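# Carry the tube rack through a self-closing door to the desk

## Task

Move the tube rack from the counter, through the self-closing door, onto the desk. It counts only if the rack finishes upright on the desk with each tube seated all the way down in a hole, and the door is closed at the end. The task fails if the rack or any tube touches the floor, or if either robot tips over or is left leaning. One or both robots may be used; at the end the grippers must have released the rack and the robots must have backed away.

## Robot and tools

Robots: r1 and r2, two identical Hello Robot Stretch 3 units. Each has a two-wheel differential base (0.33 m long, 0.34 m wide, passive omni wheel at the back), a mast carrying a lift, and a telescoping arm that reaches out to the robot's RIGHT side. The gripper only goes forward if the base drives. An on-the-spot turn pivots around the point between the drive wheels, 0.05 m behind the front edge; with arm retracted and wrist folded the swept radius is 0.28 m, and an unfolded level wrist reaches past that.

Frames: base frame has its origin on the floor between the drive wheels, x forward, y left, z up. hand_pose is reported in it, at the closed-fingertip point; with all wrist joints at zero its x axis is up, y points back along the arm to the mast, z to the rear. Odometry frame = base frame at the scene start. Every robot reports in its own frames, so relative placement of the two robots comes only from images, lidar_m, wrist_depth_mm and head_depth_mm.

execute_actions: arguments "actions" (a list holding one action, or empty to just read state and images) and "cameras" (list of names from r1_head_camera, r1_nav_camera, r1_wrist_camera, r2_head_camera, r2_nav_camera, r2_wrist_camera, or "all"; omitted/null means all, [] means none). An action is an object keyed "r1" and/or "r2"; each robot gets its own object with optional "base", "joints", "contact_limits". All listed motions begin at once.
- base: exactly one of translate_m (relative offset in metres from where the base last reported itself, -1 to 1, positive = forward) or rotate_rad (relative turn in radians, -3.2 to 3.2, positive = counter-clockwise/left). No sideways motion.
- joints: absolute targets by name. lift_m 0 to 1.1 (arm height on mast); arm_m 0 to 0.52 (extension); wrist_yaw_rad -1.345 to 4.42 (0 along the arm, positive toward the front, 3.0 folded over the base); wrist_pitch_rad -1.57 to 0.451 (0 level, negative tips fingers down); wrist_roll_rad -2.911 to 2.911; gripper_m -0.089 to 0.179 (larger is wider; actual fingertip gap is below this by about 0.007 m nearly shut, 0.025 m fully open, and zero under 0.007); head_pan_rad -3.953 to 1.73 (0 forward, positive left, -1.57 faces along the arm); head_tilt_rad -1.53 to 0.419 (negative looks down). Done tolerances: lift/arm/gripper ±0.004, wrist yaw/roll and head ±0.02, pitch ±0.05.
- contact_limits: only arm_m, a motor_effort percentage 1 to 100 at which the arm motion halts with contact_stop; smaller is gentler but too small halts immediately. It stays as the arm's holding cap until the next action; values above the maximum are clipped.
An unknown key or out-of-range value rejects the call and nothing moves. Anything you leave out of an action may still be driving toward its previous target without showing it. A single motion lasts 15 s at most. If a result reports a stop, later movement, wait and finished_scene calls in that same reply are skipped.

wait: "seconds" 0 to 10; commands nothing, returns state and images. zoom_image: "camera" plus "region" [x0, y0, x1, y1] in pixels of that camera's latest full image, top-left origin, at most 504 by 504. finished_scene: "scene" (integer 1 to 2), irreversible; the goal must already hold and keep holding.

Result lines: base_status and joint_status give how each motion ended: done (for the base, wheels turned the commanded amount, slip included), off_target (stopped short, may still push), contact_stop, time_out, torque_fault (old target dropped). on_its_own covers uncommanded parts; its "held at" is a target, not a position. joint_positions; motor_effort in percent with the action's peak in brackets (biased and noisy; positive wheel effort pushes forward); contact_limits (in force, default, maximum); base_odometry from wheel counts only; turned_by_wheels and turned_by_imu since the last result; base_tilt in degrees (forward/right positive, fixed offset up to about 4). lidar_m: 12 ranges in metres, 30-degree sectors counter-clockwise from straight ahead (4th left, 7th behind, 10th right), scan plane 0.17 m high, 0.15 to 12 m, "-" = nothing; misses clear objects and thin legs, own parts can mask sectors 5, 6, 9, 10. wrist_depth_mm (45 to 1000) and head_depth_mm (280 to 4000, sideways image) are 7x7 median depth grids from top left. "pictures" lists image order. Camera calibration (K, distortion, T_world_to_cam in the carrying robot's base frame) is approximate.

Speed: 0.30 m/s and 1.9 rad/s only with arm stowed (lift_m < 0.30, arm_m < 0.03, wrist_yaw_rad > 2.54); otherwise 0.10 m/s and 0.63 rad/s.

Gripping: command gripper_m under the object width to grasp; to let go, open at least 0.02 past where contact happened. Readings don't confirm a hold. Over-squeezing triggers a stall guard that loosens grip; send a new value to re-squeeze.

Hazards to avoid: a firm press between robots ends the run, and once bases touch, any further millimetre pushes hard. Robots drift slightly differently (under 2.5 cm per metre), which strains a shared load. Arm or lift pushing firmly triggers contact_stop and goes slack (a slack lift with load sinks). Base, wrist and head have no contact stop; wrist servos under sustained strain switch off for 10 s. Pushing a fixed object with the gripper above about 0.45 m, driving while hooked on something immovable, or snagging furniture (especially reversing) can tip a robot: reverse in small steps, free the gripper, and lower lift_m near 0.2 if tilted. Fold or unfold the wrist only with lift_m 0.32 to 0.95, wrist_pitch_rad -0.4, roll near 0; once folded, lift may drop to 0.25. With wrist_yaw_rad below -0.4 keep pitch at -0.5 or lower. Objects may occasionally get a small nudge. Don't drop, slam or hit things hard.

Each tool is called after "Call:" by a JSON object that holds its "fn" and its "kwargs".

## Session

Call:
{"fn": "execute_actions", "kwargs": {"actions": []}}

Scene clock: 0.00 s.
r1.base_odometry: x=+0.000 y=+0.000 heading=+0.000 (m, m, rad; r1's odometry frame)
r1.turned_by_wheels: +0.000 (rad since the last result)
r1.turned_by_imu: +0.000 (rad since the last result)
r1.base_tilt: forward=+0.4 right=+0.9 (deg)
r1.lidar_m: 2.41 1.06 0.86 0.73 0.72 0.81 1.12 1.12 1.26 1.31 1.30 1.47
r1.head_depth_mm: 1901 2045 2053 2041 2071 2056 2047 / 1960 2397 2408 2382 2374 2362 2232 / 1962 2771 2791 2776 2759 2777 2280 / 1958 2692 2693 2694 2742 2726 2289 / 1967 2594 2636 2620 2622 2608 2284 / 1981 2493 2520 2560 2518 2548 2259 / 1973 2408 2445 2424 2434 1017 2261
r1.base_status: not commanded
r1.joint_positions: lift_m=+0.323 arm_m=+0.001 wrist_yaw_rad=+2.923 wrist_pitch_rad=-0.450 wrist_roll_rad=-0.014 gripper_m=+0.037 head_pan_rad=-0.007 head_tilt_rad=+0.005
r1.joint_status: not commanded
r1.motor_effort: left_wheel=+0 right_wheel=+0 lift_m=+28 arm_m=+0 wrist_yaw_rad=-1 wrist_pitch_rad=+5 wrist_roll_rad=+1 gripper_m=+0 head_pan_rad=+0 head_tilt_rad=+1 (%)
r1.hand_pose: x=+0.0266 y=+0.0694 z=+0.3282 quat_wxyz=(+0.232, +0.697, +0.083, +0.673) (m; r1's base frame)
r1.wrist_depth_mm: - 637 692 789 929 - - / 585 - 750 882 - - 860 / 632 - 800 852 829 820 790 / 672 690 697 695 670 667 648 / 599 605 - 577 587 555 557 / 521 514 - 513 484 487 482 / 462 - - - 434 432 424
r2.base_odometry: x=+0.000 y=+0.000 heading=+0.000 (m, m, rad; r2's odometry frame)
r2.turned_by_wheels: +0.000 (rad since the last result)
r2.turned_by_imu: +0.000 (rad since the last result)
r2.base_tilt: forward=-1.1 right=-1.2 (deg)
r2.lidar_m: 1.82 1.96 2.02 1.89 1.80 0.96 0.68 0.65 0.67 0.90 1.32 1.36
r2.head_depth_mm: 1643 1629 1644 1651 1659 1650 1649 / 1795 1848 1843 1862 1880 1880 1880 / 1880 2154 2131 2144 2169 2196 2091 / 1873 2283 2288 2236 2253 2254 2204 / 1880 2128 2131 2136 2128 2094 2072 / 1887 2008 2013 2005 1993 1977 1963 / 1851 1908 1902 1881 1856 1888 1857
r2.base_status: not commanded
r2.joint_positions: lift_m=+0.359 arm_m=-0.001 wrist_yaw_rad=+3.019 wrist_pitch_rad=-0.471 wrist_roll_rad=-0.016 gripper_m=+0.037 head_pan_rad=-0.006 head_tilt_rad=-0.005
r2.joint_status: not commanded
r2.motor_effort: left_wheel=+1 right_wheel=+0 lift_m=+30 arm_m=+0 wrist_yaw_rad=+0 wrist_pitch_rad=+7 wrist_roll_rad=-1 gripper_m=+0 head_pan_rad=+0 head_tilt_rad=+1 (%)
r2.hand_pose: x=+0.0053 y=+0.0720 z=+0.3595 quat_wxyz=(+0.206, +0.690, +0.125, +0.682) (m; r2's base frame)
r2.wrist_depth_mm: - - - - - - - / - - - - - - - / - - - - - - - / 791 798 790 779 785 795 798 / 657 644 - 660 665 650 662 / 557 554 - 575 537 555 562 / 481 - - - 490 484 486
pictures: r1_head_camera (sideways: a quarter turn clockwise sets it upright), r1_nav_camera (sideways: a quarter turn counterclockwise sets it upright), r1_wrist_camera, r2_head_camera (sideways: a quarter turn clockwise sets it upright), r2_nav_camera (sideways: a quarter turn counterclockwise sets it upright), r2_wrist_camera
camera_calibration (this result's frames):
r1_head_camera: T_world_to_cam=[[-0.012155, -0.0077835, -0.999896, 1.3228], [0.0194471, 0.999779, -0.00801899, 0.00975689], [0.999737, -0.0195426, -0.0120009, -0.0333756], [0, 0, 0, 1]] pos_world=[0.0492557, -0.000110939, 1.32234]
r1_nav_camera: T_world_to_cam=[[-0.00112994, -0.0279795, 0.999608, -1.25462], [0.0359924, -0.998962, -0.0279208, 0.0840544], [0.999351, 0.0359468, 0.00213582, -0.0531488], [0, 0, 0, 1]] pos_world=[0.0486714, 0.0507739, 1.25659]
r1_wrist_camera: T_world_to_cam=[[0.977016, -0.211532, -0.0263612, 0.00603588], [-0.152756, -0.608501, -0.778712, 0.3236], [0.148681, 0.76484, -0.626828, 0.31372], [0, 0, 0, 1]] pos_world=[-0.00310964, -0.0417581, 0.448798]
r2_head_camera: T_world_to_cam=[[-0.0040886, 0.0302998, -0.999532, 1.32429], [-0.0219907, 0.999296, 0.0303826, -0.0375133], [0.99975, 0.0221047, -0.00341941, -0.0405262], [0, 0, 0, 1]] pos_world=[0.0451056, -0.00174298, 1.32467]
r2_nav_camera: T_world_to_cam=[[0.0148169, 0.021464, 0.99966, -1.2666], [0.0105763, -0.999717, 0.0213084, 0.0251214], [0.999834, 0.010257, -0.0150398, -0.0278856], [0, 0, 0, 1]] pos_world=[0.0463825, 0.0525865, 1.26521]
r2_wrist_camera: T_world_to_cam=[[0.996556, -0.0806437, 0.0193015, -0.00682539], [-0.032448, -0.593458, -0.80421, 0.36707], [0.0763092, 0.800815, -0.594031, 0.315862], [0, 0, 0, 1]] pos_world=[-0.00539059, -0.0356565, 0.482965]
Images, in order (width x height): r1_head_camera 896x504, r1_nav_camera 672x504, r1_wrist_camera 644x364, r2_head_camera 896x504, r2_nav_camera 672x504, r2_wrist_camera 644x364.

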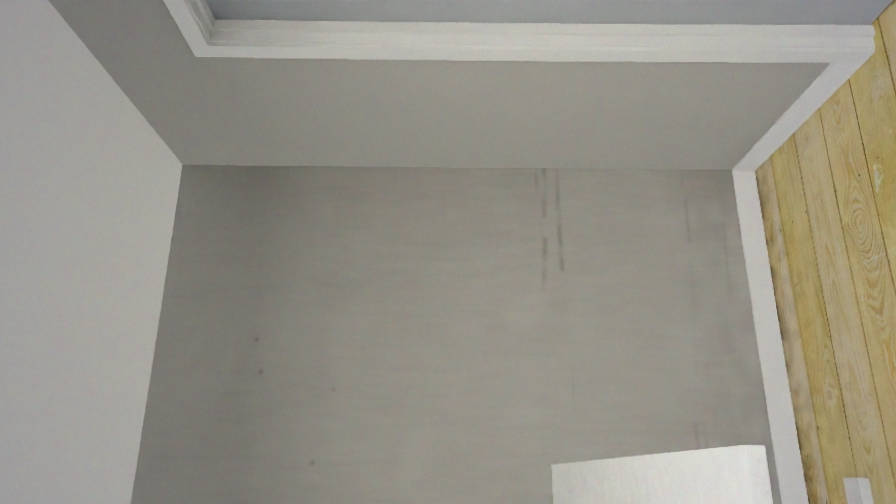

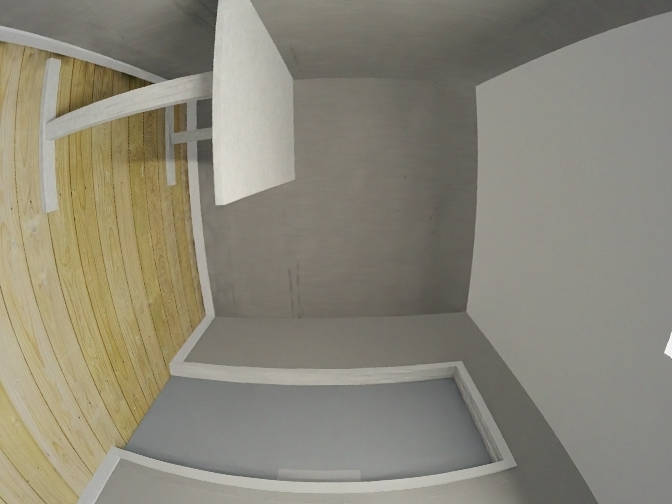

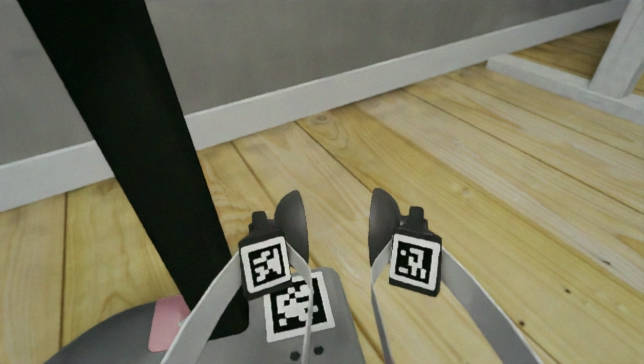

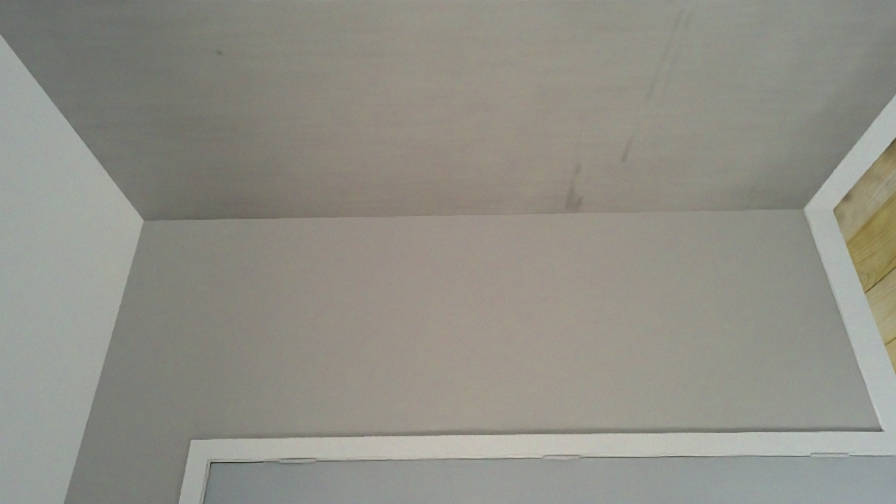

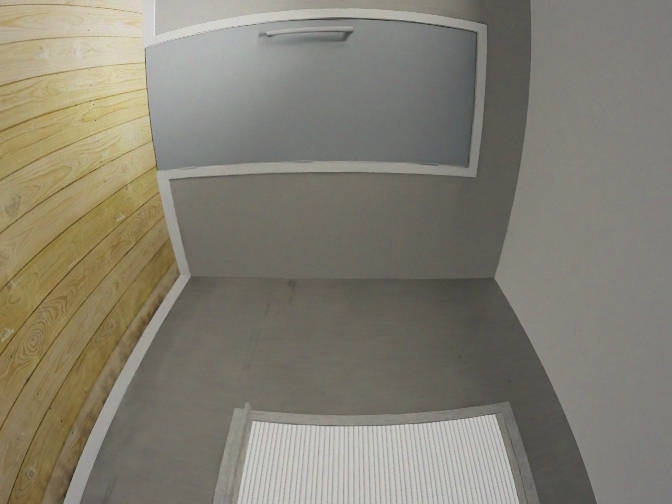

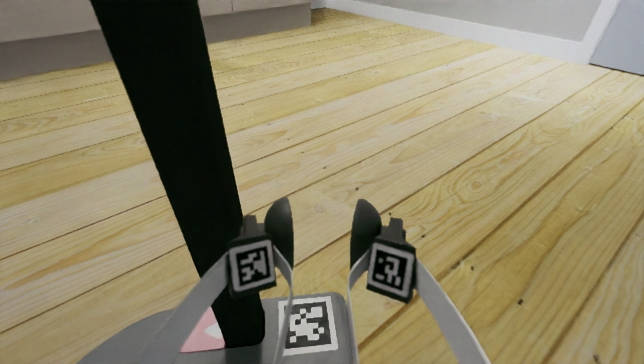

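Call:
{"fn": "execute_actions", "kwargs": {"actions": [{"r1":{"base":{"rotate_rad":-0.29},"joints":{"lift_m":0.25,"head_tilt_rad":-0.6}},"r2":{"base":{"rotate_rad":2.0},"joints":{"lift_m":0.27,"wrist_pitch_rad":-0.4,"head_tilt_rad":-0.25}}}], "cameras": ["r2_head_camera","r2_nav_camera"]}}

Scene clock: 22.87 s.
r1.base_odometry: x=+0.000 y=+0.000 heading=-0.290 (m, m, rad; r1's odometry frame)
r1.turned_by_wheels: -0.290 (rad since the last result)
r1.turned_by_imu: -0.292 (rad since the last result)
r1.base_tilt: forward=+0.4 right=+0.8 (deg)
r1.lidar_m: 1.81 2.28 1.06 0.77 0.72 0.74 0.96 1.12 1.14 1.39 1.30 1.33
r1.head_depth_mm: 1446 1544 1595 1681 1726 1469 1247 / 1578 1687 1833 1985 1786 1455 1244 / 1767 1915 2095 2151 1759 1460 1235 / 1921 2091 2340 2237 1758 1452 1240 / 2171 2433 2654 2241 1772 1452 1234 / 2392 2636 2786 2226 1762 1438 1231 / 2291 2490 2660 2221 1749 1446 1230
r1.base_status: done
r1.joint_positions: lift_m=+0.251 arm_m=+0.001 wrist_yaw_rad=+2.923 wrist_pitch_rad=-0.451 wrist_roll_rad=-0.014 gripper_m=+0.037 head_pan_rad=-0.007 head_tilt_rad=-0.592
r1.joint_status: all done
r1.motor_effort: left_wheel=+2(8) right_wheel=-2(8) lift_m=+14(25) arm_m=+0(0) wrist_yaw_rad=+0(0) wrist_pitch_rad=+5(6) wrist_roll_rad=+1(1) gripper_m=+0(0) head_pan_rad=+1(1) head_tilt_rad=-4(37) (%)
r1.hand_pose: x=+0.0265 y=+0.0693 z=+0.2559 quat_wxyz=(+0.232, +0.697, +0.084, +0.673) (m; r1's base frame)
r1.wrist_depth_mm: - 687 784 - - - - / 566 - 825 916 875 866 802 / 610 - 741 702 690 684 661 / 592 593 585 580 569 552 550 / 509 502 - 494 493 470 460 / 450 - - - 400 410 404 / - - - - 369 361 359
r2.base_odometry: x=+0.000 y=+0.000 heading=+2.000 (m, m, rad; r2's odometry frame)
r2.turned_by_wheels: +2.000 (rad since the last result)
r2.turned_by_imu: +1.976 (rad since the last result)
r2.base_tilt: forward=-1.1 right=-1.3 (deg)
r2.lidar_m: 1.80 1.07 0.71 0.65 0.66 0.83 1.32 1.34 1.68 1.96 1.98 1.97
r2.head_depth_mm: 2244 2358 2439 1961 2016 2050 1642 / 2242 2312 2447 1920 1959 2066 1628 / 2199 2314 2421 1905 1951 2022 1639 / 2185 2284 2386 1849 1910 1979 1652 / 2158 2260 2336 1834 1901 1977 1646 / 2137 2220 2309 1800 1856 1926 1660 / 2121 2222 2291 2339 2400 2092 1666
r2.base_status: done
r2.joint_positions: lift_m=+0.270 arm_m=-0.001 wrist_yaw_rad=+3.019 wrist_pitch_rad=-0.422 wrist_roll_rad=-0.016 gripper_m=+0.037 head_pan_rad=-0.006 head_tilt_rad=-0.247
r2.joint_status: all done
r2.motor_effort: left_wheel=-2(14) right_wheel=+2(11) lift_m=+18(25) arm_m=-1(0) wrist_yaw_rad=+0(0) wrist_pitch_rad=+12(13) wrist_roll_rad=+0(1) gripper_m=+0(0) head_pan_rad=+0(0) head_tilt_rad=-1(14) (%)
r2.hand_pose: x=+0.0060 y=+0.0785 z=+0.2823 quat_wxyz=(+0.189, +0.693, +0.107, +0.687) (m; r2's base frame)
r2.wrist_depth_mm: 547 - 612 644 692 743 790 / 583 613 681 716 758 827 901 / 650 664 724 796 836 891 940 / 656 685 698 724 696 723 717 / 572 562 - 578 582 557 573 / 475 490 - - 465 476 488 / - - - - 412 414 419
pictures: r2_head_camera (sideways: a quarter turn clockwise sets it upright), r2_nav_camera (sideways: a quarter turn counterclockwise sets it upright)
camera_calibration (this result's frames):
r2_head_camera: T_world_to_cam=[[-0.243714, 0.0316393, -0.969331, 1.28612], [-0.0139013, 0.999251, 0.036111, -0.0450099], [0.969748, 0.0222757, -0.243091, 0.271644], [0, 0, 0, 1]] pos_world=[0.0493932, -0.00176682, 1.31434]
r2_nav_camera: T_world_to_cam=[[0.254168, 0.020126, 0.966951, -1.22517], [0.0152187, -0.999743, 0.0168082, 0.0309578], [0.96704, 0.0104437, -0.254409, 0.283903], [0, 0, 0, 1]] pos_world=[0.0363802, 0.0526426, 1.25638]
Images, in order (width x height): r2_head_camera 896x504, r2_nav_camera 672x504.

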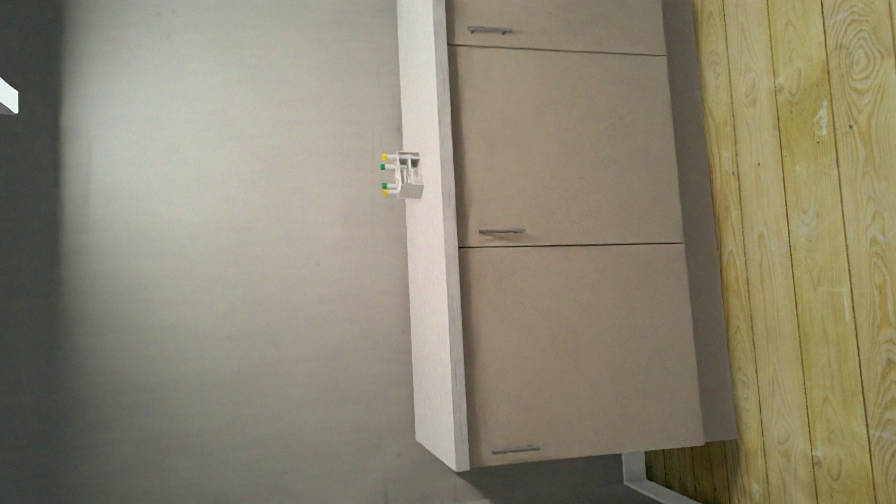

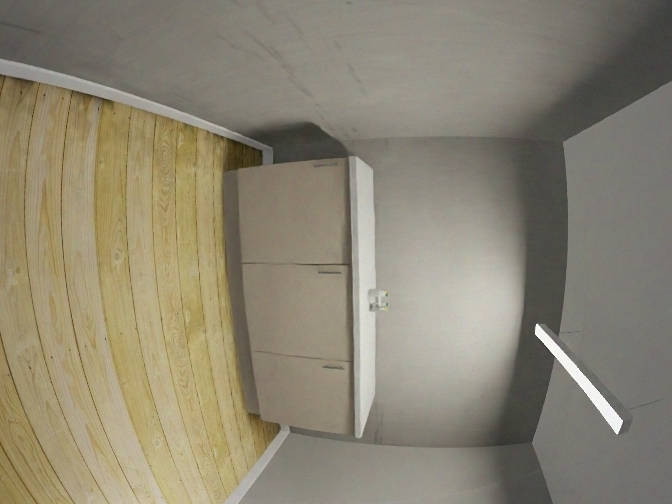

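Call:
{"fn": "execute_actions", "kwargs": {"actions": [{"r1":{"base":{"translate_m":0.72}},"r2":{"base":{"rotate_rad":-0.37}}}], "cameras": []}}

Call:
{"fn": "execute_actions", "kwargs": {"actions": [{"r1":{"base":{"translate_m":0.71}},"r2":{"base":{"translate_m":0.77}}}], "cameras": []}}

Call:
{"fn": "execute_actions", "kwargs": {"actions": [{"r1":{"base":{"rotate_rad":-0.98}},"r2":{"base":{"translate_m":0.76}}}], "cameras": ["r1_head_camera","r1_nav_camera"]}}

Call:
{"fn": "execute_actions", "kwargs": {"actions": [{"r2":{"base":{"rotate_rad":2.5},"joints":{"head_pan_rad":-1.57,"head_tilt_rad":-0.6}},"r1":{"base":{"translate_m":0.4}}}], "cameras": ["r2_head_camera"]}}

Scene clock: 38.93 s.
r1.base_odometry: x=+0.690 y=-0.206 heading=-0.290 (m, m, rad; r1's odometry frame)
r1.turned_by_wheels: +0.000 (rad since the last result)
r1.turned_by_imu: +0.003 (rad since the last result)
r1.base_tilt: forward=+0.3 right=+0.8 (deg)
r1.lidar_m: 1.27 2.05 1.76 0.81 1.13 1.16 1.50 1.72 1.38 0.95 0.89 0.91
r1.head_depth_mm: 1006 1072 1146 1246 1346 1415 1243 / 1110 1187 1281 1398 1539 1451 1241 / 1237 1342 1463 1603 1721 1452 1239 / 1297 1429 1608 1798 1764 1443 1233 / 1476 1654 1866 2057 1738 1453 1234 / 1750 1950 2185 2245 1751 1445 1231 / 1787 1932 2097 2220 1746 1445 1230
r1.base_status: done
r1.joint_positions: lift_m=+0.251 arm_m=+0.001 wrist_yaw_rad=+2.923 wrist_pitch_rad=-0.451 wrist_roll_rad=-0.014 gripper_m=+0.037 head_pan_rad=-0.007 head_tilt_rad=-0.593
r1.joint_status: not commanded
r1.motor_effort: left_wheel=+2(11) right_wheel=-2(6) lift_m=+15(15) arm_m=+0(0) wrist_yaw_rad=+0(1) wrist_pitch_rad=+6(5) wrist_roll_rad=+1(1) gripper_m=+0(1) head_pan_rad=-1(1) head_tilt_rad=-3(3) (%)
r1.hand_pose: x=+0.0265 y=+0.0693 z=+0.2559 quat_wxyz=(+0.232, +0.697, +0.084, +0.673) (m; r1's base frame)
r1.wrist_depth_mm: - - - - - - - / 865 - 868 927 881 872 865 / 763 - 718 692 691 675 669 / 604 596 576 576 571 561 545 / 511 515 - 496 485 477 465 / 455 - - - 407 413 404 / - - - - 370 360 360
r2.base_odometry: x=+0.000 y=+0.000 heading=+1.630 (m, m, rad; r2's odometry frame)
r2.turned_by_wheels: -0.370 (rad since the last result)
r2.turned_by_imu: -0.367 (rad since the last result)
r2.base_tilt: forward=-1.1 right=-1.3 (deg)
r2.lidar_m: 1.86 1.79 0.90 0.67 0.66 0.69 0.96 1.32 1.39 1.94 1.96 2.05
r2.head_depth_mm: 2398 2495 2560 2615 2700 2139 1619 / 2704 2806 2911 2961 2955 2159 1636 / 2597 2736 2824 2291 2311 2140 1642 / 2462 2537 2664 2109 2175 2163 1632 / 2331 2423 2519 2022 2011 2059 1651 / 2221 2325 2387 1893 1920 2005 1669 / 2129 2214 2280 1807 1816 1901 1661
r2.base_status: done
r2.joint_positions: lift_m=+0.270 arm_m=-0.001 wrist_yaw_rad=+3.019 wrist_pitch_rad=-0.422 wrist_roll_rad=-0.016 gripper_m=+0.037 head_pan_rad=-0.006 head_tilt_rad=-0.247
r2.joint_status: not commanded
r2.motor_effort: left_wheel=+4(15) right_wheel=-2(8) lift_m=+18(18) arm_m=+0(0) wrist_yaw_rad=+0(0) wrist_pitch_rad=+12(12) wrist_roll_rad=+0(0) gripper_m=+0(0) head_pan_rad=-1(0) head_tilt_rad=-1(2) (%)
r2.hand_pose: x=+0.0060 y=+0.0785 z=+0.2823 quat_wxyz=(+0.189, +0.693, +0.107, +0.687) (m; r2's base frame)
r2.wrist_depth_mm: 500 - 661 768 940 - - / 521 574 731 830 - - - / 554 616 766 865 930 950 909 / 597 650 700 721 704 716 709 / 564 574 - 561 593 574 574 / 473 494 - - 460 485 479 / - - - - 413 414 410
pictures: none
No camera images: the call's "cameras" was empty. Leave "cameras" out to get every camera's image.

Scene clock: 43.30 s.
r1.base_odometry: x=+1.370 y=-0.409 heading=-0.290 (m, m, rad; r1's odometry frame)
r1.turned_by_wheels: +0.000 (rad since the last result)
r1.turned_by_imu: +0.002 (rad since the last result)
r1.base_tilt: forward=+0.4 right=+0.9 (deg)
r1.lidar_m: 0.74 1.47 1.49 1.53 1.10 1.57 2.04 2.30 0.76 0.55 0.56 0.57
r1.head_depth_mm: 572 609 655 704 769 840 931 / 632 680 730 799 877 977 1097 / 650 717 804 894 1012 1161 1211 / 676 743 826 932 1073 1271 1238 / 793 886 996 1146 1351 1419 1235 / 936 1063 1236 1484 1654 1448 1239 / 1137 1308 1478 1656 1733 1443 1230
r1.base_status: done
r1.joint_positions: lift_m=+0.251 arm_m=+0.001 wrist_yaw_rad=+2.923 wrist_pitch_rad=-0.451 wrist_roll_rad=-0.014 gripper_m=+0.037 head_pan_rad=-0.007 head_tilt_rad=-0.594
r1.joint_status: not commanded
r1.motor_effort: left_wheel=+2(10) right_wheel=-2(5) lift_m=+15(15) arm_m=+0(0) wrist_yaw_rad=+1(1) wrist_pitch_rad=+6(5) wrist_roll_rad=+1(1) gripper_m=+0(1) head_pan_rad=+0(0) head_tilt_rad=-2(4) (%)
r1.hand_pose: x=+0.0265 y=+0.0693 z=+0.2558 quat_wxyz=(+0.232, +0.697, +0.084, +0.673) (m; r1's base frame)
r1.wrist_depth_mm: - - - - - - - / - - 929 926 897 871 846 / 744 - 724 699 689 683 658 / 599 596 596 577 569 554 536 / 515 500 - 499 490 467 474 / 448 - - - 404 408 400 / - - - - 368 360 357
r2.base_odometry: x=-0.046 y=+0.769 heading=+1.630 (m, m, rad; r2's odometry frame)
r2.turned_by_wheels: +0.000 (rad since the last result)
r2.turned_by_imu: +0.007 (rad since the last result)
r2.base_tilt: forward=-1.1 right=-1.2 (deg)
r2.lidar_m: 1.17 1.12 1.17 1.04 1.03 1.07 1.50 2.00 2.10 1.64 1.59 1.68
r2.head_depth_mm: 1975 2043 2105 2176 2227 2141 1644 / 1969 2024 2143 2183 1529 1620 1624 / 1842 1929 2018 1746 1424 1498 1578 / 1760 1809 1925 1755 1333 1402 1497 / 1658 1724 1798 1778 1251 1305 1383 / 1590 1658 1706 1722 1182 1231 1287 / 1527 1572 1634 1644 1125 1158 1212
r2.base_status: done
r2.joint_positions: lift_m=+0.270 arm_m=-0.001 wrist_yaw_rad=+3.019 wrist_pitch_rad=-0.421 wrist_roll_rad=-0.016 gripper_m=+0.037 head_pan_rad=-0.006 head_tilt_rad=-0.248
r2.joint_status: not commanded
r2.motor_effort: left_wheel=+3(17) right_wheel=-2(4) lift_m=+18(18) arm_m=+0(0) wrist_yaw_rad=+0(0) wrist_pitch_rad=+12(12) wrist_roll_rad=-1(0) gripper_m=+0(0) head_pan_rad=+0(0) head_tilt_rad=-1(1) (%)
r2.hand_pose: x=+0.0060 y=+0.0785 z=+0.2824 quat_wxyz=(+0.189, +0.693, +0.107, +0.687) (m; r2's base frame)
r2.wrist_depth_mm: 760 - - - - - 852 / 805 844 - - - - 932 / 838 883 912 934 909 946 919 / 707 689 699 715 699 685 703 / 572 568 - 564 594 574 573 / 474 492 - - 470 482 475 / - - - - 413 418 412
pictures: none
No camera images: the call's "cameras" was empty. Leave "cameras" out to get every camera's image.

Scene clock: 47.63 s.
r1.base_odometry: x=+1.370 y=-0.409 heading=-1.270 (m, m, rad; r1's odometry frame)
r1.turned_by_wheels: -0.980 (rad since the last result)
r1.turned_by_imu: -0.991 (rad since the last result)
r1.base_tilt: forward=+0.4 right=+1.0 (deg)
r1.lidar_m: 0.56 0.58 0.78 1.47 1.51 1.53 1.09 1.59 2.15 2.03 0.70 0.54
r1.head_depth_mm: 445 490 547 610 670 743 860 / 445 490 546 619 713 825 958 / 443 488 546 617 711 835 1013 / 442 488 544 614 708 835 1012 / 441 485 541 612 706 828 1005 / 440 483 539 610 701 823 996 / 439 483 538 608 700 820 993
r1.base_status: done
r1.joint_positions: lift_m=+0.251 arm_m=+0.001 wrist_yaw_rad=+2.923 wrist_pitch_rad=-0.451 wrist_roll_rad=-0.014 gripper_m=+0.037 head_pan_rad=-0.007 head_tilt_rad=-0.594
r1.joint_status: not commanded
r1.motor_effort: left_wheel=+2(11) right_wheel=-2(8) lift_m=+14(15) arm_m=+0(0) wrist_yaw_rad=+1(0) wrist_pitch_rad=+6(5) wrist_roll_rad=+1(1) gripper_m=+0(1) head_pan_rad=+0(1) head_tilt_rad=-3(4) (%)
r1.hand_pose: x=+0.0265 y=+0.0693 z=+0.2558 quat_wxyz=(+0.232, +0.697, +0.084, +0.673) (m; r1's base frame)
r1.wrist_depth_mm: - - - - 973 677 534 / - - 951 914 845 731 548 / 754 - 732 711 687 684 563 / 606 591 589 580 572 565 535 / 506 508 - 505 486 472 469 / 454 - - - 403 405 402 / - - - - 368 361 355
r2.base_odometry: x=-0.091 y=+1.527 heading=+1.630 (m, m, rad; r2's odometry frame)
r2.turned_by_wheels: +0.000 (rad since the last result)
r2.turned_by_imu: +0.007 (rad since the last result)
r2.base_tilt: forward=-1.1 right=-1.1 (deg)
r2.lidar_m: 0.48 0.46 0.48 0.67 1.39 1.44 2.04 2.68 1.69 1.28 1.24 0.64
r2.head_depth_mm: 1234 1302 1365 1436 1440 679 716 / 1172 1215 1278 1348 944 653 655 / 1106 1155 1206 1259 948 652 602 / 1051 1092 1145 1192 956 656 556 / 1002 1039 1081 1127 953 657 519 / 958 994 1031 1067 963 658 503 / 912 950 977 1017 972 664 505
r2.base_status: done
r2.joint_positions: lift_m=+0.270 arm_m=-0.001 wrist_yaw_rad=+3.019 wrist_pitch_rad=-0.421 wrist_roll_rad=-0.016 gripper_m=+0.037 head_pan_rad=-0.006 head_tilt_rad=-0.248
r2.joint_status: not commanded
r2.motor_effort: left_wheel=+2(16) right_wheel=+0(5) lift_m=+18(18) arm_m=+0(0) wrist_yaw_rad=+0(0) wrist_pitch_rad=+12(12) wrist_roll_rad=-1(1) gripper_m=+0(0) head_pan_rad=+0(0) head_tilt_rad=-1(1) (%)
r2.hand_pose: x=+0.0060 y=+0.0785 z=+0.2824 quat_wxyz=(+0.189, +0.693, +0.107, +0.687) (m; r2's base frame)
r2.wrist_depth_mm: - - - 779 560 431 360 / - - - 890 587 455 373 / 925 877 924 886 701 477 396 / 700 686 694 709 668 571 411 / 560 564 - 571 577 556 478 / 470 493 - - 464 482 468 / - - - - 414 412 418
pictures: r1_head_camera (sideways: a quarter turn clockwise sets it upright), r1_nav_camera (sideways: a quarter turn counterclockwise sets it upright)
camera_calibration (this result's frames):
r1_head_camera: T_world_to_cam=[[-0.57307, -0.00403148, -0.819497, 1.09064], [0.0127095, 0.999824, -0.0138063, 0.0173237], [0.819408, -0.0183274, -0.572918, 0.697742], [0, 0, 0, 1]] pos_world=[0.0530559, -0.000135975, 1.29376]
r1_nav_camera: T_world_to_cam=[[0.561888, -0.0317457, 0.826604, -1.03209], [0.0128702, -0.998807, -0.0471077, 0.109145], [0.827113, 0.0371078, -0.560809, 0.680569], [0, 0, 0, 1]] pos_world=[0.0156085, 0.0509954, 1.23994]
Images, in order (width x height): r1_head_camera 896x504, r1_nav_camera 672x504.

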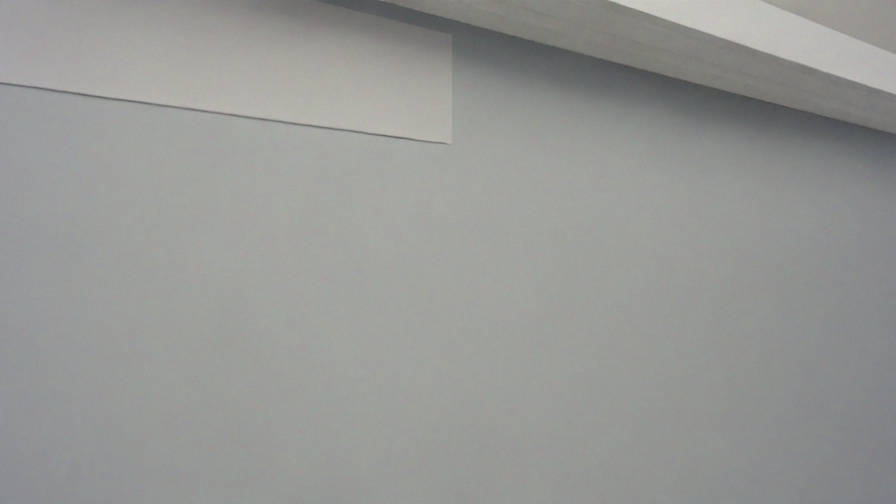

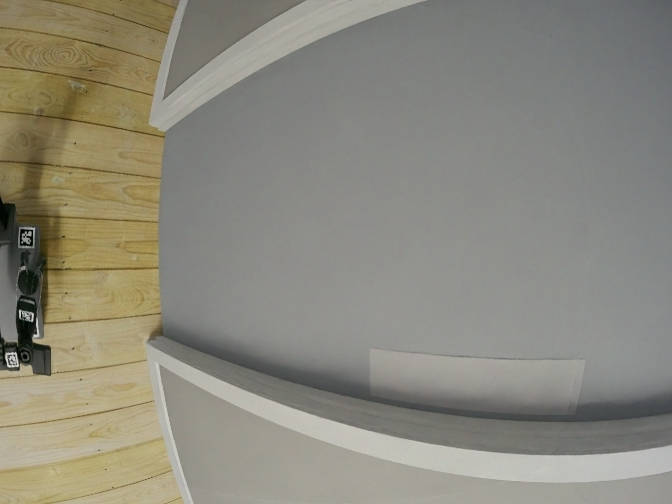

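Scene clock: 50.63 s.
r1.base_odometry: x=+1.489 y=-0.791 heading=-1.269 (m, m, rad; r1's odometry frame)
r1.turned_by_wheels: +0.000 (rad since the last result)
r1.turned_by_imu: +0.002 (rad since the last result)
r1.base_tilt: forward=+0.4 right=+0.9 (deg)
r1.lidar_m: 0.16 0.16 0.22 0.59 1.52 1.84 1.49 2.00 2.40 0.30 0.23 0.16
r1.head_depth_mm: - - - - - - - / - - - - - - - / - - - - - - - / - - - - - - - / - - - - - - - / - - - - - - - / - - - - - - -
r1.base_status: done
r1.joint_positions: lift_m=+0.251 arm_m=+0.001 wrist_yaw_rad=+2.923 wrist_pitch_rad=-0.451 wrist_roll_rad=-0.014 gripper_m=+0.037 head_pan_rad=-0.007 head_tilt_rad=-0.594
r1.joint_status: not commanded
r1.motor_effort: left_wheel=+2(10) right_wheel=-2(6) lift_m=+15(15) arm_m=+0(0) wrist_yaw_rad=+2(1) wrist_pitch_rad=+5(5) wrist_roll_rad=+1(1) gripper_m=+0(0) head_pan_rad=+1(0) head_tilt_rad=-4(5) (%)
r1.hand_pose: x=+0.0265 y=+0.0693 z=+0.2558 quat_wxyz=(+0.232, +0.697, +0.084, +0.673) (m; r1's base frame)
r1.wrist_depth_mm: - - - 603 319 207 155 / - - 923 665 336 215 159 / 752 - 732 678 360 226 163 / 602 588 589 578 375 233 168 / 507 503 - 493 328 242 172 / 450 - - - 397 240 177 / - - - - 366 244 183
r2.base_odometry: x=-0.091 y=+1.527 heading=-2.153 (m, m, rad; r2's odometry frame)
r2.turned_by_wheels: +2.500 (rad since the last result)
r2.turned_by_imu: +2.471 (rad since the last result)
r2.base_tilt: forward=-1.2 right=-1.3 (deg)
r2.lidar_m: 1.40 1.82 2.68 1.90 1.32 1.25 0.73 0.50 0.46 0.47 0.60 1.37
r2.head_depth_mm: 882 960 991 695 537 609 707 / 926 1004 939 696 572 653 768 / 963 1056 942 701 598 706 843 / 1011 1110 1015 706 649 764 933 / 1060 1176 1018 708 703 843 1043 / 1120 1254 1029 711 764 925 1185 / 1190 1329 1034 748 838 1032 1247
r2.base_status: done
r2.joint_positions: lift_m=+0.270 arm_m=-0.001 wrist_yaw_rad=+3.019 wrist_pitch_rad=-0.421 wrist_roll_rad=-0.016 gripper_m=+0.037 head_pan_rad=-1.563 head_tilt_rad=-0.593
r2.joint_status: all done
r2.motor_effort: left_wheel=-3(13) right_wheel=+2(12) lift_m=+18(18) arm_m=-1(0) wrist_yaw_rad=+0(0) wrist_pitch_rad=+12(12) wrist_roll_rad=+0(0) gripper_m=+0(0) head_pan_rad=-3(38) head_tilt_rad=-3(17) (%)
r2.hand_pose: x=+0.0060 y=+0.0785 z=+0.2824 quat_wxyz=(+0.189, +0.693, +0.107, +0.687) (m; r2's base frame)
r2.wrist_depth_mm: - - - - - - - / - - - - - - - / 899 904 901 930 915 914 945 / 692 705 697 696 700 711 728 / 567 565 - 573 583 566 587 / 481 489 - - 471 484 478 / - - - - 414 413 414
pictures: r2_head_camera (sideways: a quarter turn clockwise sets it upright)
camera_calibration (this result's frames):
r2_head_camera: T_world_to_cam=[[0.0259667, 0.558027, -0.829417, 1.10191], [0.999081, 0.0138208, 0.040577, -0.0569859], [0.0341063, -0.829708, -0.557155, 0.686046], [0, 0, 0, 1]] pos_world=[0.00492197, -0.0448921, 1.29849]
Images, in order (width x height): r2_head_camera 896x504.

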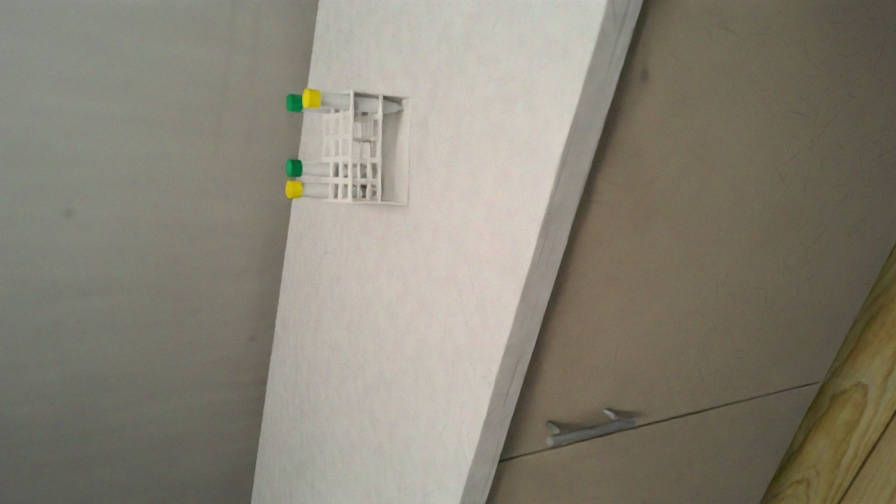

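Call:
{"fn": "execute_actions", "kwargs": {"actions": [{"r2":{"base":{"translate_m":-0.073},"joints":{"lift_m":0.9}},"r1":{"base":{"rotate_rad":0.15},"joints":{"lift_m":0.33,"wrist_yaw_rad":3.0,"head_tilt_rad":-1.0}}}], "cameras": []}}

Call:
{"fn": "execute_actions", "kwargs": {"actions": [{"r2":{"joints":{"wrist_yaw_rad":0,"gripper_m":0.179}},"r1":{"base":{"translate_m":0.25}}}], "cameras": ["r1_nav_camera"]}}

Call:
{"fn": "execute_actions", "kwargs": {"actions": [{"r2":{"joints":{"wrist_pitch_rad":0,"lift_m":0.86,"arm_m":0.2}},"r1":{"base":{"translate_m":0.4}}}], "cameras": ["r1_nav_camera","r2_wrist_camera","r2_head_camera"]}}

Scene clock: 67.90 s.
r1.base_odometry: x=+1.489 y=-0.791 heading=-1.120 (m, m, rad; r1's odometry frame)
r1.turned_by_wheels: +0.150 (rad since the last result)
r1.turned_by_imu: +0.154 (rad since the last result)
r1.base_tilt: forward=+0.4 right=+0.9 (deg)
r1.lidar_m: 0.16 0.17 0.26 0.63 1.60 1.84 1.49 2.11 2.32 0.26 0.20 0.16
r1.head_depth_mm: - - - - 300 424 709 / - - - - 309 449 943 / - - - - 313 476 1077 / - - - - 317 505 1077 / - - - - 328 539 1087 / - - - - 331 577 1085 / - - - - 337 621 1092
r1.base_status: done
r1.joint_positions: lift_m=+0.329 arm_m=+0.001 wrist_yaw_rad=+2.997 wrist_pitch_rad=-0.451 wrist_roll_rad=-0.014 gripper_m=+0.037 head_pan_rad=-0.007 head_tilt_rad=-0.987
r1.joint_status: all done
r1.motor_effort: left_wheel=-2(8) right_wheel=+2(8) lift_m=+38(40) arm_m=+0(0) wrist_yaw_rad=+3(5) wrist_pitch_rad=+6(6) wrist_roll_rad=+1(1) gripper_m=+0(0) head_pan_rad=+0(0) head_tilt_rad=-8(32) (%)
r1.hand_pose: x=+0.0105 y=+0.0722 z=+0.3347 quat_wxyz=(+0.207, +0.694, +0.110, +0.681) (m; r1's base frame)
r1.wrist_depth_mm: - - - - 592 297 198 / - - - - 602 300 198 / 902 893 864 864 618 302 200 / 727 724 698 697 635 305 201 / 615 603 - 594 468 310 202 / 534 524 - - 478 289 203 / 461 - - - 443 292 205
r2.base_odometry: x=-0.051 y=+1.588 heading=-2.153 (m, m, rad; r2's odometry frame)
r2.turned_by_wheels: +0.000 (rad since the last result)
r2.turned_by_imu: -0.002 (rad since the last result)
r2.base_tilt: forward=-1.1 right=-1.2 (deg)
r2.lidar_m: 1.46 1.91 2.71 1.80 1.25 1.18 0.68 0.46 0.43 0.44 0.56 1.43
r2.head_depth_mm: 850 927 975 693 535 513 - / 887 971 1000 698 537 598 - / 935 1029 1001 701 556 643 - / 975 1077 954 704 599 695 - / 1029 1136 1015 710 654 765 - / 1089 1209 1026 711 709 857 1090 / 1155 1297 1030 716 758 955 1212
r2.base_status: done
r2.joint_positions: lift_m=+0.900 arm_m=-0.001 wrist_yaw_rad=+3.019 wrist_pitch_rad=-0.421 wrist_roll_rad=-0.016 gripper_m=+0.037 head_pan_rad=-1.563 head_tilt_rad=-0.593
r2.joint_status: all done
r2.motor_effort: left_wheel=-2(17) right_wheel=+2(6) lift_m=+38(40) arm_m=+0(0) wrist_yaw_rad=+0(1) wrist_pitch_rad=+12(12) wrist_roll_rad=+0(1) gripper_m=+0(0) head_pan_rad=-2(2) head_tilt_rad=-3(3) (%)
r2.hand_pose: x=+0.0061 y=+0.0785 z=+0.9115 quat_wxyz=(+0.189, +0.693, +0.107, +0.687) (m; r2's base frame)
r2.wrist_depth_mm: 992 - - - - - - / - - - - - - - / - - - - - - - / - - - - - - - / - - - - - - - / - - - - - - - / - - - - - - -
pictures: none
No camera images: the call's "cameras" was empty. Leave "cameras" out to get every camera's image.

Scene clock: 71.80 s.
r1.base_odometry: x=+1.598 y=-1.016 heading=-1.119 (m, m, rad; r1's odometry frame)
r1.turned_by_wheels: +0.000 (rad since the last result)
r1.turned_by_imu: -0.007 (rad since the last result)
r1.base_tilt: forward=+0.4 right=+0.9 (deg)
r1.lidar_m: - - 0.15 0.19 1.57 2.03 1.74 2.37 0.28 0.29 0.15 -
r1.head_depth_mm: - - - - - 337 1082 / - - - - - - 984 / - - - - - - 717 / - - - - - - 585 / - - - - - - 492 / - - - - - - 484 / - - - - - - 450
r1.base_status: done
r1.joint_positions: lift_m=+0.330 arm_m=+0.001 wrist_yaw_rad=+2.998 wrist_pitch_rad=-0.452 wrist_roll_rad=-0.014 gripper_m=+0.037 head_pan_rad=-0.014 head_tilt_rad=-0.994
r1.joint_status: not commanded
r1.motor_effort: left_wheel=+3(45) right_wheel=+0(50) lift_m=+36(38) arm_m=+0(1) wrist_yaw_rad=+2(3) wrist_pitch_rad=+6(6) wrist_roll_rad=+1(1) gripper_m=+0(0) head_pan_rad=+3(7) head_tilt_rad=-4(7) (%)
r1.hand_pose: x=+0.0102 y=+0.0722 z=+0.3346 quat_wxyz=(+0.207, +0.694, +0.110, +0.681) (m; r1's base frame)
r1.wrist_depth_mm: - - 584 309 164 112 84 / - - 651 346 174 116 87 / 915 900 741 397 185 121 90 / 733 714 706 445 195 127 93 / 612 604 - 451 176 133 96 / 527 528 - - 251 134 100 / 461 - - - 237 137 104
r2.base_odometry: x=-0.051 y=+1.588 heading=-2.153 (m, m, rad; r2's odometry frame)
r2.turned_by_wheels: +0.000 (rad since the last result)
r2.turned_by_imu: +0.000 (rad since the last result)
r2.base_tilt: forward=-1.1 right=-1.2 (deg)
r2.lidar_m: 1.46 1.91 2.71 1.47 1.25 1.18 0.68 0.46 0.43 0.44 0.56 1.43
r2.head_depth_mm: 855 929 976 694 536 - - / 890 976 993 698 536 596 - / 936 1019 1003 702 558 - - / 979 1084 953 706 587 724 897 / 1029 1141 1025 706 647 805 961 / 1084 1209 1028 711 708 858 1086 / 1149 1296 1030 716 760 957 1210
r2.base_status: not commanded
r2.joint_positions: lift_m=+0.900 arm_m=-0.001 wrist_yaw_rad=+0.002 wrist_pitch_rad=-0.421 wrist_roll_rad=-0.016 gripper_m=+0.179 head_pan_rad=-1.563 head_tilt_rad=-0.593
r2.joint_status: all done
r2.motor_effort: left_wheel=-2(2) right_wheel=+3(2) lift_m=+38(38) arm_m=-1(1) wrist_yaw_rad=-2(1) wrist_pitch_rad=+12(12) wrist_roll_rad=-1(0) gripper_m=+1(83) head_pan_rad=-3(3) head_tilt_rad=-2(2) (%)
r2.hand_pose: x=-0.0210 y=-0.3678 z=+0.9115 quat_wxyz=(+0.698, +0.150, -0.685, -0.146) (m; r2's base frame)
r2.wrist_depth_mm: 731 751 757 458 687 643 567 / 407 411 409 414 412 413 416 / 404 309 283 279 283 285 285 / 517 393 289 240 216 217 217 / 690 459 366 300 228 196 178 / - 580 443 341 282 253 177 / - 841 546 401 319 266 235
pictures: r1_nav_camera (sideways: a quarter turn counterclockwise sets it upright)
camera_calibration (this result's frames):
r1_nav_camera: T_world_to_cam=[[0.839455, -0.0394675, 0.541994, -0.662895], [-0.0140201, -0.9986, -0.0510024, 0.114353], [0.543248, 0.0352155, -0.838833, 1.04389], [0, 0, 0, 1]] pos_world=[-0.00901636, 0.0512694, 1.24077]
Images, in order (width x height): r1_nav_camera 672x504.

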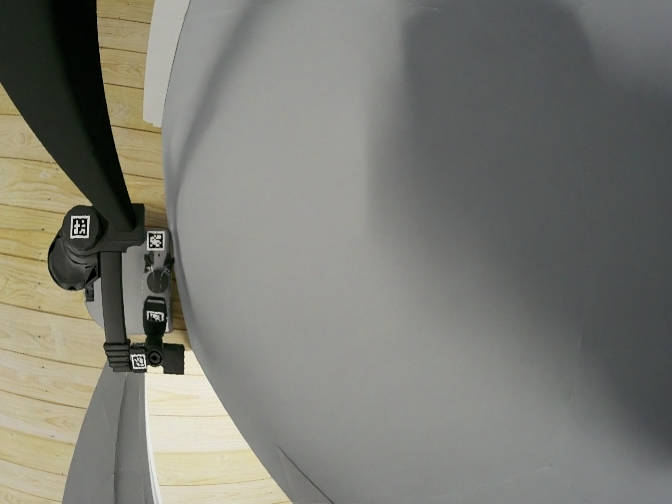

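Scene clock: 77.20 s.
r1.base_odometry: x=+1.773 y=-1.375 heading=-1.119 (m, m, rad; r1's odometry frame)
r1.turned_by_wheels: +0.000 (rad since the last result)
r1.turned_by_imu: +0.002 (rad since the last result)
r1.base_tilt: forward=+0.4 right=+0.8 (deg)
r1.lidar_m: 0.20 0.16 0.16 0.18 0.29 2.29 2.15 0.55 0.73 1.79 1.37 2.21
r1.head_depth_mm: 2012 1989 1706 1509 1343 1217 1109 / 2039 1971 1717 1508 1343 1209 1119 / 2073 1975 1697 1498 1340 1209 1116 / 2084 1952 1600 1452 1297 1178 1104 / - - - 325 441 667 1077 / - - - 294 344 474 740 / - - - - 301 368 513
r1.base_status: done
r1.joint_positions: lift_m=+0.330 arm_m=+0.001 wrist_yaw_rad=+2.998 wrist_pitch_rad=-0.452 wrist_roll_rad=-0.014 gripper_m=+0.037 head_pan_rad=-0.014 head_tilt_rad=-0.994
r1.joint_status: not commanded
r1.motor_effort: left_wheel=+4(55) right_wheel=+0(4) lift_m=+37(36) arm_m=+0(0) wrist_yaw_rad=+2(2) wrist_pitch_rad=+6(6) wrist_roll_rad=+1(1) gripper_m=+1(0) head_pan_rad=+2(2) head_tilt_rad=-2(5) (%)
r1.hand_pose: x=+0.0102 y=+0.0722 z=+0.3346 quat_wxyz=(+0.207, +0.694, +0.110, +0.681) (m; r1's base frame)
r1.wrist_depth_mm: 434 - 260 221 191 167 148 / 551 437 290 245 208 179 158 / 662 510 325 274 227 195 169 / 714 610 371 310 251 212 183 / 613 607 - 344 260 236 200 / 528 525 - - 335 256 218 / 464 - - - 366 283 241
r2.base_odometry: x=-0.051 y=+1.588 heading=-2.153 (m, m, rad; r2's odometry frame)
r2.turned_by_wheels: +0.000 (rad since the last result)
r2.turned_by_imu: -0.001 (rad since the last result)
r2.base_tilt: forward=-1.2 right=-1.2 (deg)
r2.lidar_m: 1.47 1.91 2.71 1.44 1.25 1.18 0.69 0.46 0.43 0.44 0.56 1.43
r2.head_depth_mm: 856 928 972 757 - 581 660 / 893 973 995 766 - 614 713 / 938 1025 1000 770 - 659 781 / 977 1076 948 737 601 712 864 / 1026 1144 1020 707 650 778 963 / 1085 1207 1021 713 704 858 1086 / 1147 1287 1034 714 760 956 1213
r2.base_status: not commanded
r2.joint_positions: lift_m=+0.860 arm_m=+0.200 wrist_yaw_rad=+0.001 wrist_pitch_rad=-0.024 wrist_roll_rad=-0.016 gripper_m=+0.179 head_pan_rad=-1.563 head_tilt_rad=-0.593
r2.joint_status: all done
r2.motor_effort: left_wheel=-2(2) right_wheel=+2(2) lift_m=+18(34) arm_m=+2(1) wrist_yaw_rad=-1(2) wrist_pitch_rad=+13(14) wrist_roll_rad=+0(1) gripper_m=+0(1) head_pan_rad=-2(3) head_tilt_rad=-2(3) (%)
r2.hand_pose: x=-0.0212 y=-0.6003 z=+0.9689 quat_wxyz=(+0.713, +0.009, -0.701, -0.008) (m; r2's base frame)
r2.wrist_depth_mm: 983 910 750 648 574 516 462 / - 959 771 691 588 523 480 / - - 832 683 601 542 488 / 561 563 506 331 515 540 495 / 325 356 324 299 309 354 341 / - 224 232 233 234 236 246 / 177 178 178 179 180 181 174
pictures: r1_nav_camera (sideways: a quarter turn counterclockwise sets it upright), r2_head_camera (sideways: a quarter turn clockwise sets it upright), r2_wrist_camera
camera_calibration (this result's frames):
r1_nav_camera: T_world_to_cam=[[0.839462, -0.0393309, 0.541994, -0.662895], [-0.0138576, -0.998602, -0.0510024, 0.114352], [0.543242, 0.0353039, -0.838833, 1.04389], [0, 0, 0, 1]] pos_world=[-0.00902471, 0.0512669, 1.24077]
r2_head_camera: T_world_to_cam=[[0.0259931, 0.558026, -0.829417, 1.10191], [0.999081, 0.0137736, 0.040577, -0.0569859], [0.034067, -0.829709, -0.557155, 0.686046], [0, 0, 0, 1]] pos_world=[0.00491985, -0.0448921, 1.29849]
r2_wrist_camera: T_world_to_cam=[[-0.998916, -0.0302655, 0.0353726, -0.0740854], [-0.0404266, 0.187167, -0.981496, 1.09755], [0.0230848, -0.981862, -0.188188, -0.246191], [0, 0, 0, 1]] pos_world=[-0.0239514, -0.449393, 1.03353]
Images, in order (width x height): r1_nav_camera 672x504, r2_head_camera 896x504, r2_wrist_camera 644x364.

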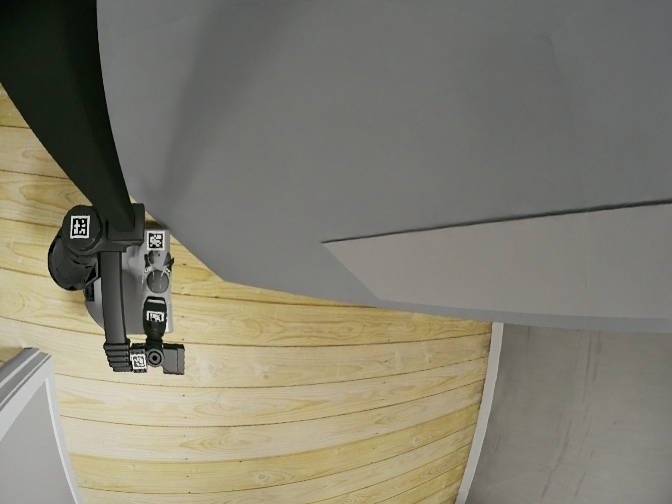

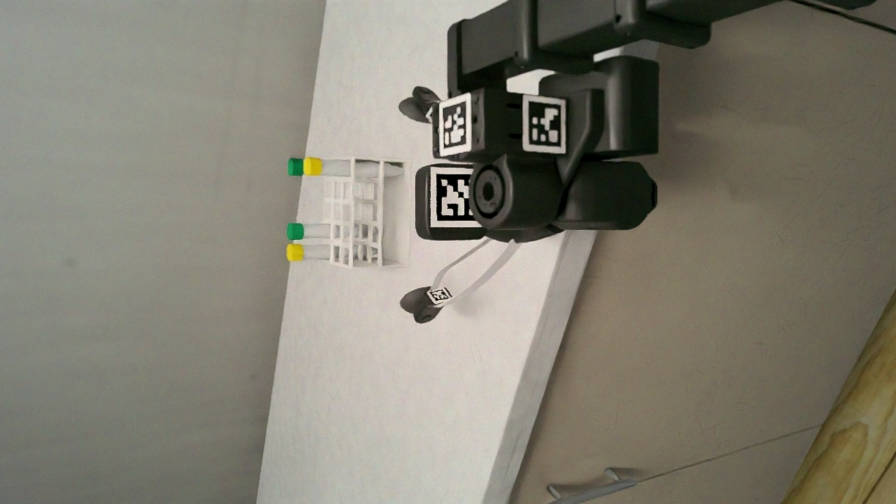

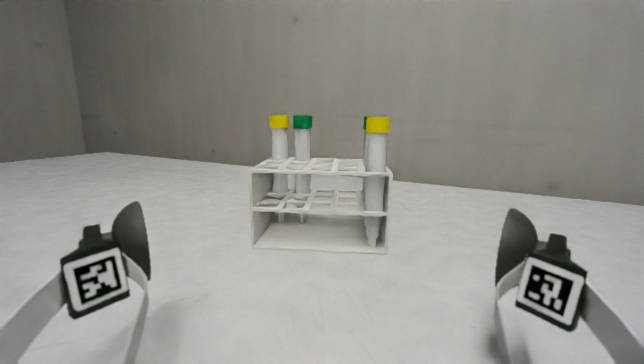

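Call:
{"fn": "execute_actions", "kwargs": {"actions": [{"r2":{"joints":{"lift_m":0.84,"arm_m":0.31}},"r1":{"base":{"rotate_rad":0.6}}}], "cameras": ["r2_wrist_camera"]}}

Scene clock: 87.93 s.
r1.base_odometry: x=+1.773 y=-1.375 heading=-0.519 (m, m, rad; r1's odometry frame)
r1.turned_by_wheels: +0.600 (rad since the last result)
r1.turned_by_imu: +0.611 (rad since the last result)
r1.base_tilt: forward=+0.4 right=+0.9 (deg)
r1.lidar_m: - - 0.15 0.19 2.59 2.15 0.55 0.82 1.37 1.38 0.15 -
r1.head_depth_mm: - - - - - - 1095 / - - - - - - 1080 / - - - - - - 712 / - - - - - - 549 / - - - - - - 492 / - - - - - - 496 / - - - - - - 480
r1.base_status: done
r1.joint_positions: lift_m=+0.330 arm_m=+0.001 wrist_yaw_rad=+2.998 wrist_pitch_rad=-0.452 wrist_roll_rad=-0.014 gripper_m=+0.037 head_pan_rad=-0.013 head_tilt_rad=-0.994
r1.joint_status: not commanded
r1.motor_effort: left_wheel=+1(24) right_wheel=+2(7) lift_m=+37(36) arm_m=+0(0) wrist_yaw_rad=+2(2) wrist_pitch_rad=+6(6) wrist_roll_rad=+1(1) gripper_m=+0(1) head_pan_rad=+3(3) head_tilt_rad=-3(5) (%)
r1.hand_pose: x=+0.0102 y=+0.0722 z=+0.3346 quat_wxyz=(+0.207, +0.694, +0.110, +0.681) (m; r1's base frame)
r1.wrist_depth_mm: - - - 322 161 108 81 / - - - 363 171 112 83 / 909 912 864 417 183 117 86 / 726 713 703 468 191 122 88 / 610 608 - 463 171 127 92 / 524 528 - - 247 127 94 / 456 - - - 228 130 98
r2.base_odometry: x=-0.051 y=+1.588 heading=-2.153 (m, m, rad; r2's odometry frame)
r2.turned_by_wheels: +0.000 (rad since the last result)
r2.turned_by_imu: -0.001 (rad since the last result)
r2.base_tilt: forward=-1.1 right=-1.2 (deg)
r2.lidar_m: 1.46 1.91 2.70 1.38 1.25 1.18 0.68 0.46 0.43 0.44 0.56 1.44
r2.head_depth_mm: 854 927 978 725 - 588 669 / 893 976 1000 - 531 607 716 / 932 1025 1001 - 553 657 783 / 975 1081 951 675 600 711 863 / 1023 1143 1019 707 654 779 962 / 1082 1208 1022 714 707 858 1086 / 1148 1293 1026 716 758 960 1209
r2.base_status: not commanded
r2.joint_positions: lift_m=+0.840 arm_m=+0.310 wrist_yaw_rad=+0.001 wrist_pitch_rad=-0.021 wrist_roll_rad=-0.016 gripper_m=+0.179 head_pan_rad=-1.563 head_tilt_rad=-0.593
r2.joint_status: all done
r2.motor_effort: left_wheel=-2(3) right_wheel=+2(3) lift_m=+17(17) arm_m=+2(4) wrist_yaw_rad=-1(1) wrist_pitch_rad=+12(14) wrist_roll_rad=+0(0) gripper_m=+0(0) head_pan_rad=-3(3) head_tilt_rad=-3(3) (%)
r2.hand_pose: x=-0.0212 y=-0.7104 z=+0.9496 quat_wxyz=(+0.713, +0.008, -0.701, -0.007) (m; r2's base frame)
r2.wrist_depth_mm: 907 755 639 552 489 438 400 / 917 807 664 557 481 446 400 / 948 828 685 573 216 466 417 / 478 490 216 238 177 468 419 / 299 303 207 233 178 301 289 / - 189 191 193 182 200 208 / 148 150 150 151 152 153 147
pictures: r2_wrist_camera
camera_calibration (this result's frames):
r2_wrist_camera: T_world_to_cam=[[-0.998916, -0.030158, 0.035454, -0.0767385], [-0.040423, 0.184466, -0.982007, 1.0978], [0.0230753, -0.982376, -0.185485, -0.360831], [0, 0, 0, 1]] pos_world=[-0.0239525, -0.559294, 1.01384]
Images, in order (width x height): r2_wrist_camera 644x364.

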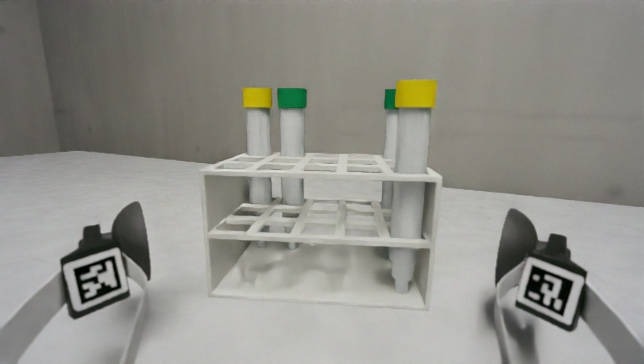

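Call:
{"fn": "execute_actions", "kwargs": {"actions": [{"r2":{"base":{"translate_m":0.016},"joints":{"wrist_yaw_rad":-0.07,"arm_m":0.358}},"r1":{"base":{"translate_m":0.34}}}], "cameras": ["r2_wrist_camera","r1_nav_camera"]}}

Scene clock: 98.00 s.
r1.base_odometry: x=+2.068 y=-1.544 heading=-0.519 (m, m, rad; r1's odometry frame)
r1.turned_by_wheels: +0.000 (rad since the last result)
r1.turned_by_imu: +0.002 (rad since the last result)
r1.base_tilt: forward=+0.4 right=+0.9 (deg)
r1.lidar_m: 0.16 0.15 0.15 0.18 0.36 2.42 0.89 1.28 1.49 2.24 1.94 1.93
r1.head_depth_mm: 1912 1962 1721 1498 1340 1216 1109 / 2073 1979 1705 1512 1337 1211 1120 / 1924 1976 1703 1504 1335 1201 1113 / - - - 1456 449 1172 1102 / - - - - 331 512 1077 / - - - - 298 391 671 / - - - - - 323 486
r1.base_status: done
r1.joint_positions: lift_m=+0.330 arm_m=+0.001 wrist_yaw_rad=+2.998 wrist_pitch_rad=-0.452 wrist_roll_rad=-0.014 gripper_m=+0.037 head_pan_rad=-0.013 head_tilt_rad=-0.994
r1.joint_status: not commanded
r1.motor_effort: left_wheel=+6(43) right_wheel=+1(6) lift_m=+37(37) arm_m=+0(0) wrist_yaw_rad=+2(2) wrist_pitch_rad=+6(6) wrist_roll_rad=+1(1) gripper_m=+1(0) head_pan_rad=+1(3) head_tilt_rad=-2(3) (%)
r1.hand_pose: x=+0.0102 y=+0.0722 z=+0.3346 quat_wxyz=(+0.207, +0.694, +0.110, +0.681) (m; r1's base frame)
r1.wrist_depth_mm: - - 299 229 185 155 133 / - - 334 253 201 165 141 / 903 913 370 287 221 178 150 / 729 726 431 322 239 193 160 / 609 610 - 358 245 211 172 / 527 526 - - 318 224 185 / 464 - - - 340 242 201
r2.base_odometry: x=-0.059 y=+1.575 heading=-2.153 (m, m, rad; r2's odometry frame)
r2.turned_by_wheels: +0.000 (rad since the last result)
r2.turned_by_imu: -0.001 (rad since the last result)
r2.base_tilt: forward=-1.1 right=-1.2 (deg)
r2.lidar_m: 1.45 1.89 2.70 1.60 1.27 1.19 0.69 0.47 0.44 0.45 0.57 1.42
r2.head_depth_mm: 860 933 980 724 - 594 687 / 899 982 1016 - 537 617 725 / 942 1033 1076 - 571 666 795 / 986 1090 1008 702 602 722 877 / 1035 1153 1019 711 663 793 979 / 1095 1224 1029 712 719 873 1118 / 1153 1292 1028 714 770 973 1236
r2.base_status: done
r2.joint_positions: lift_m=+0.840 arm_m=+0.358 wrist_yaw_rad=-0.068 wrist_pitch_rad=-0.020 wrist_roll_rad=-0.016 gripper_m=+0.179 head_pan_rad=-1.563 head_tilt_rad=-0.593
r2.joint_status: all done
r2.motor_effort: left_wheel=-2(5) right_wheel=+3(9) lift_m=+18(17) arm_m=+2(3) wrist_yaw_rad=-3(2) wrist_pitch_rad=+11(12) wrist_roll_rad=-1(0) gripper_m=+0(1) head_pan_rad=-3(3) head_tilt_rad=-2(2) (%)
r2.hand_pose: x=-0.0389 y=-0.7578 z=+0.9499 quat_wxyz=(+0.712, -0.016, -0.701, -0.032) (m; r2's base frame)
r2.wrist_depth_mm: 737 645 563 494 448 407 376 / 805 663 573 503 450 415 384 / 846 700 586 523 169 417 391 / 481 489 163 166 124 432 401 / 300 135 174 181 151 187 295 / - 155 166 172 132 177 209 / 150 143 147 147 141 154 147
pictures: r1_nav_camera (sideways: a quarter turn counterclockwise sets it upright), r2_wrist_camera
camera_calibration (this result's frames):
r1_nav_camera: T_world_to_cam=[[0.839474, -0.0390572, 0.541994, -0.662896], [-0.013532, -0.998607, -0.0510024, 0.11435], [0.543231, 0.035481, -0.838833, 1.04389], [0, 0, 0, 1]] pos_world=[-0.00904139, 0.051262, 1.24077]
r2_wrist_camera: T_world_to_cam=[[-0.998608, 0.0390197, 0.0354839, -0.0434335], [-0.0276401, 0.185817, -0.982195, 1.10779], [-0.0449185, -0.981809, -0.18448, -0.410137], [0, 0, 0, 1]] pos_world=[-0.0311762, -0.606829, 1.01395]
Images, in order (width x height): r1_nav_camera 672x504, r2_wrist_camera 644x364.

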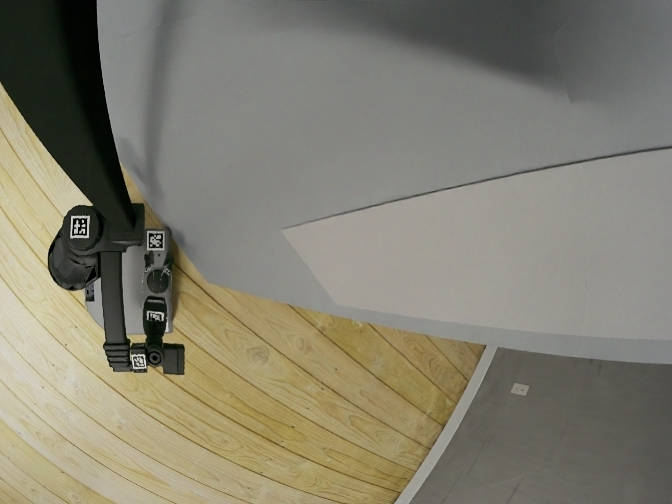

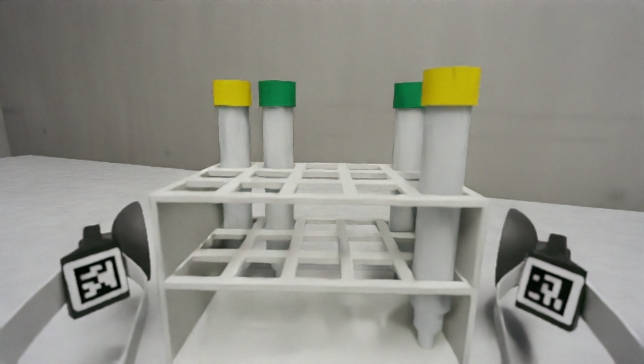

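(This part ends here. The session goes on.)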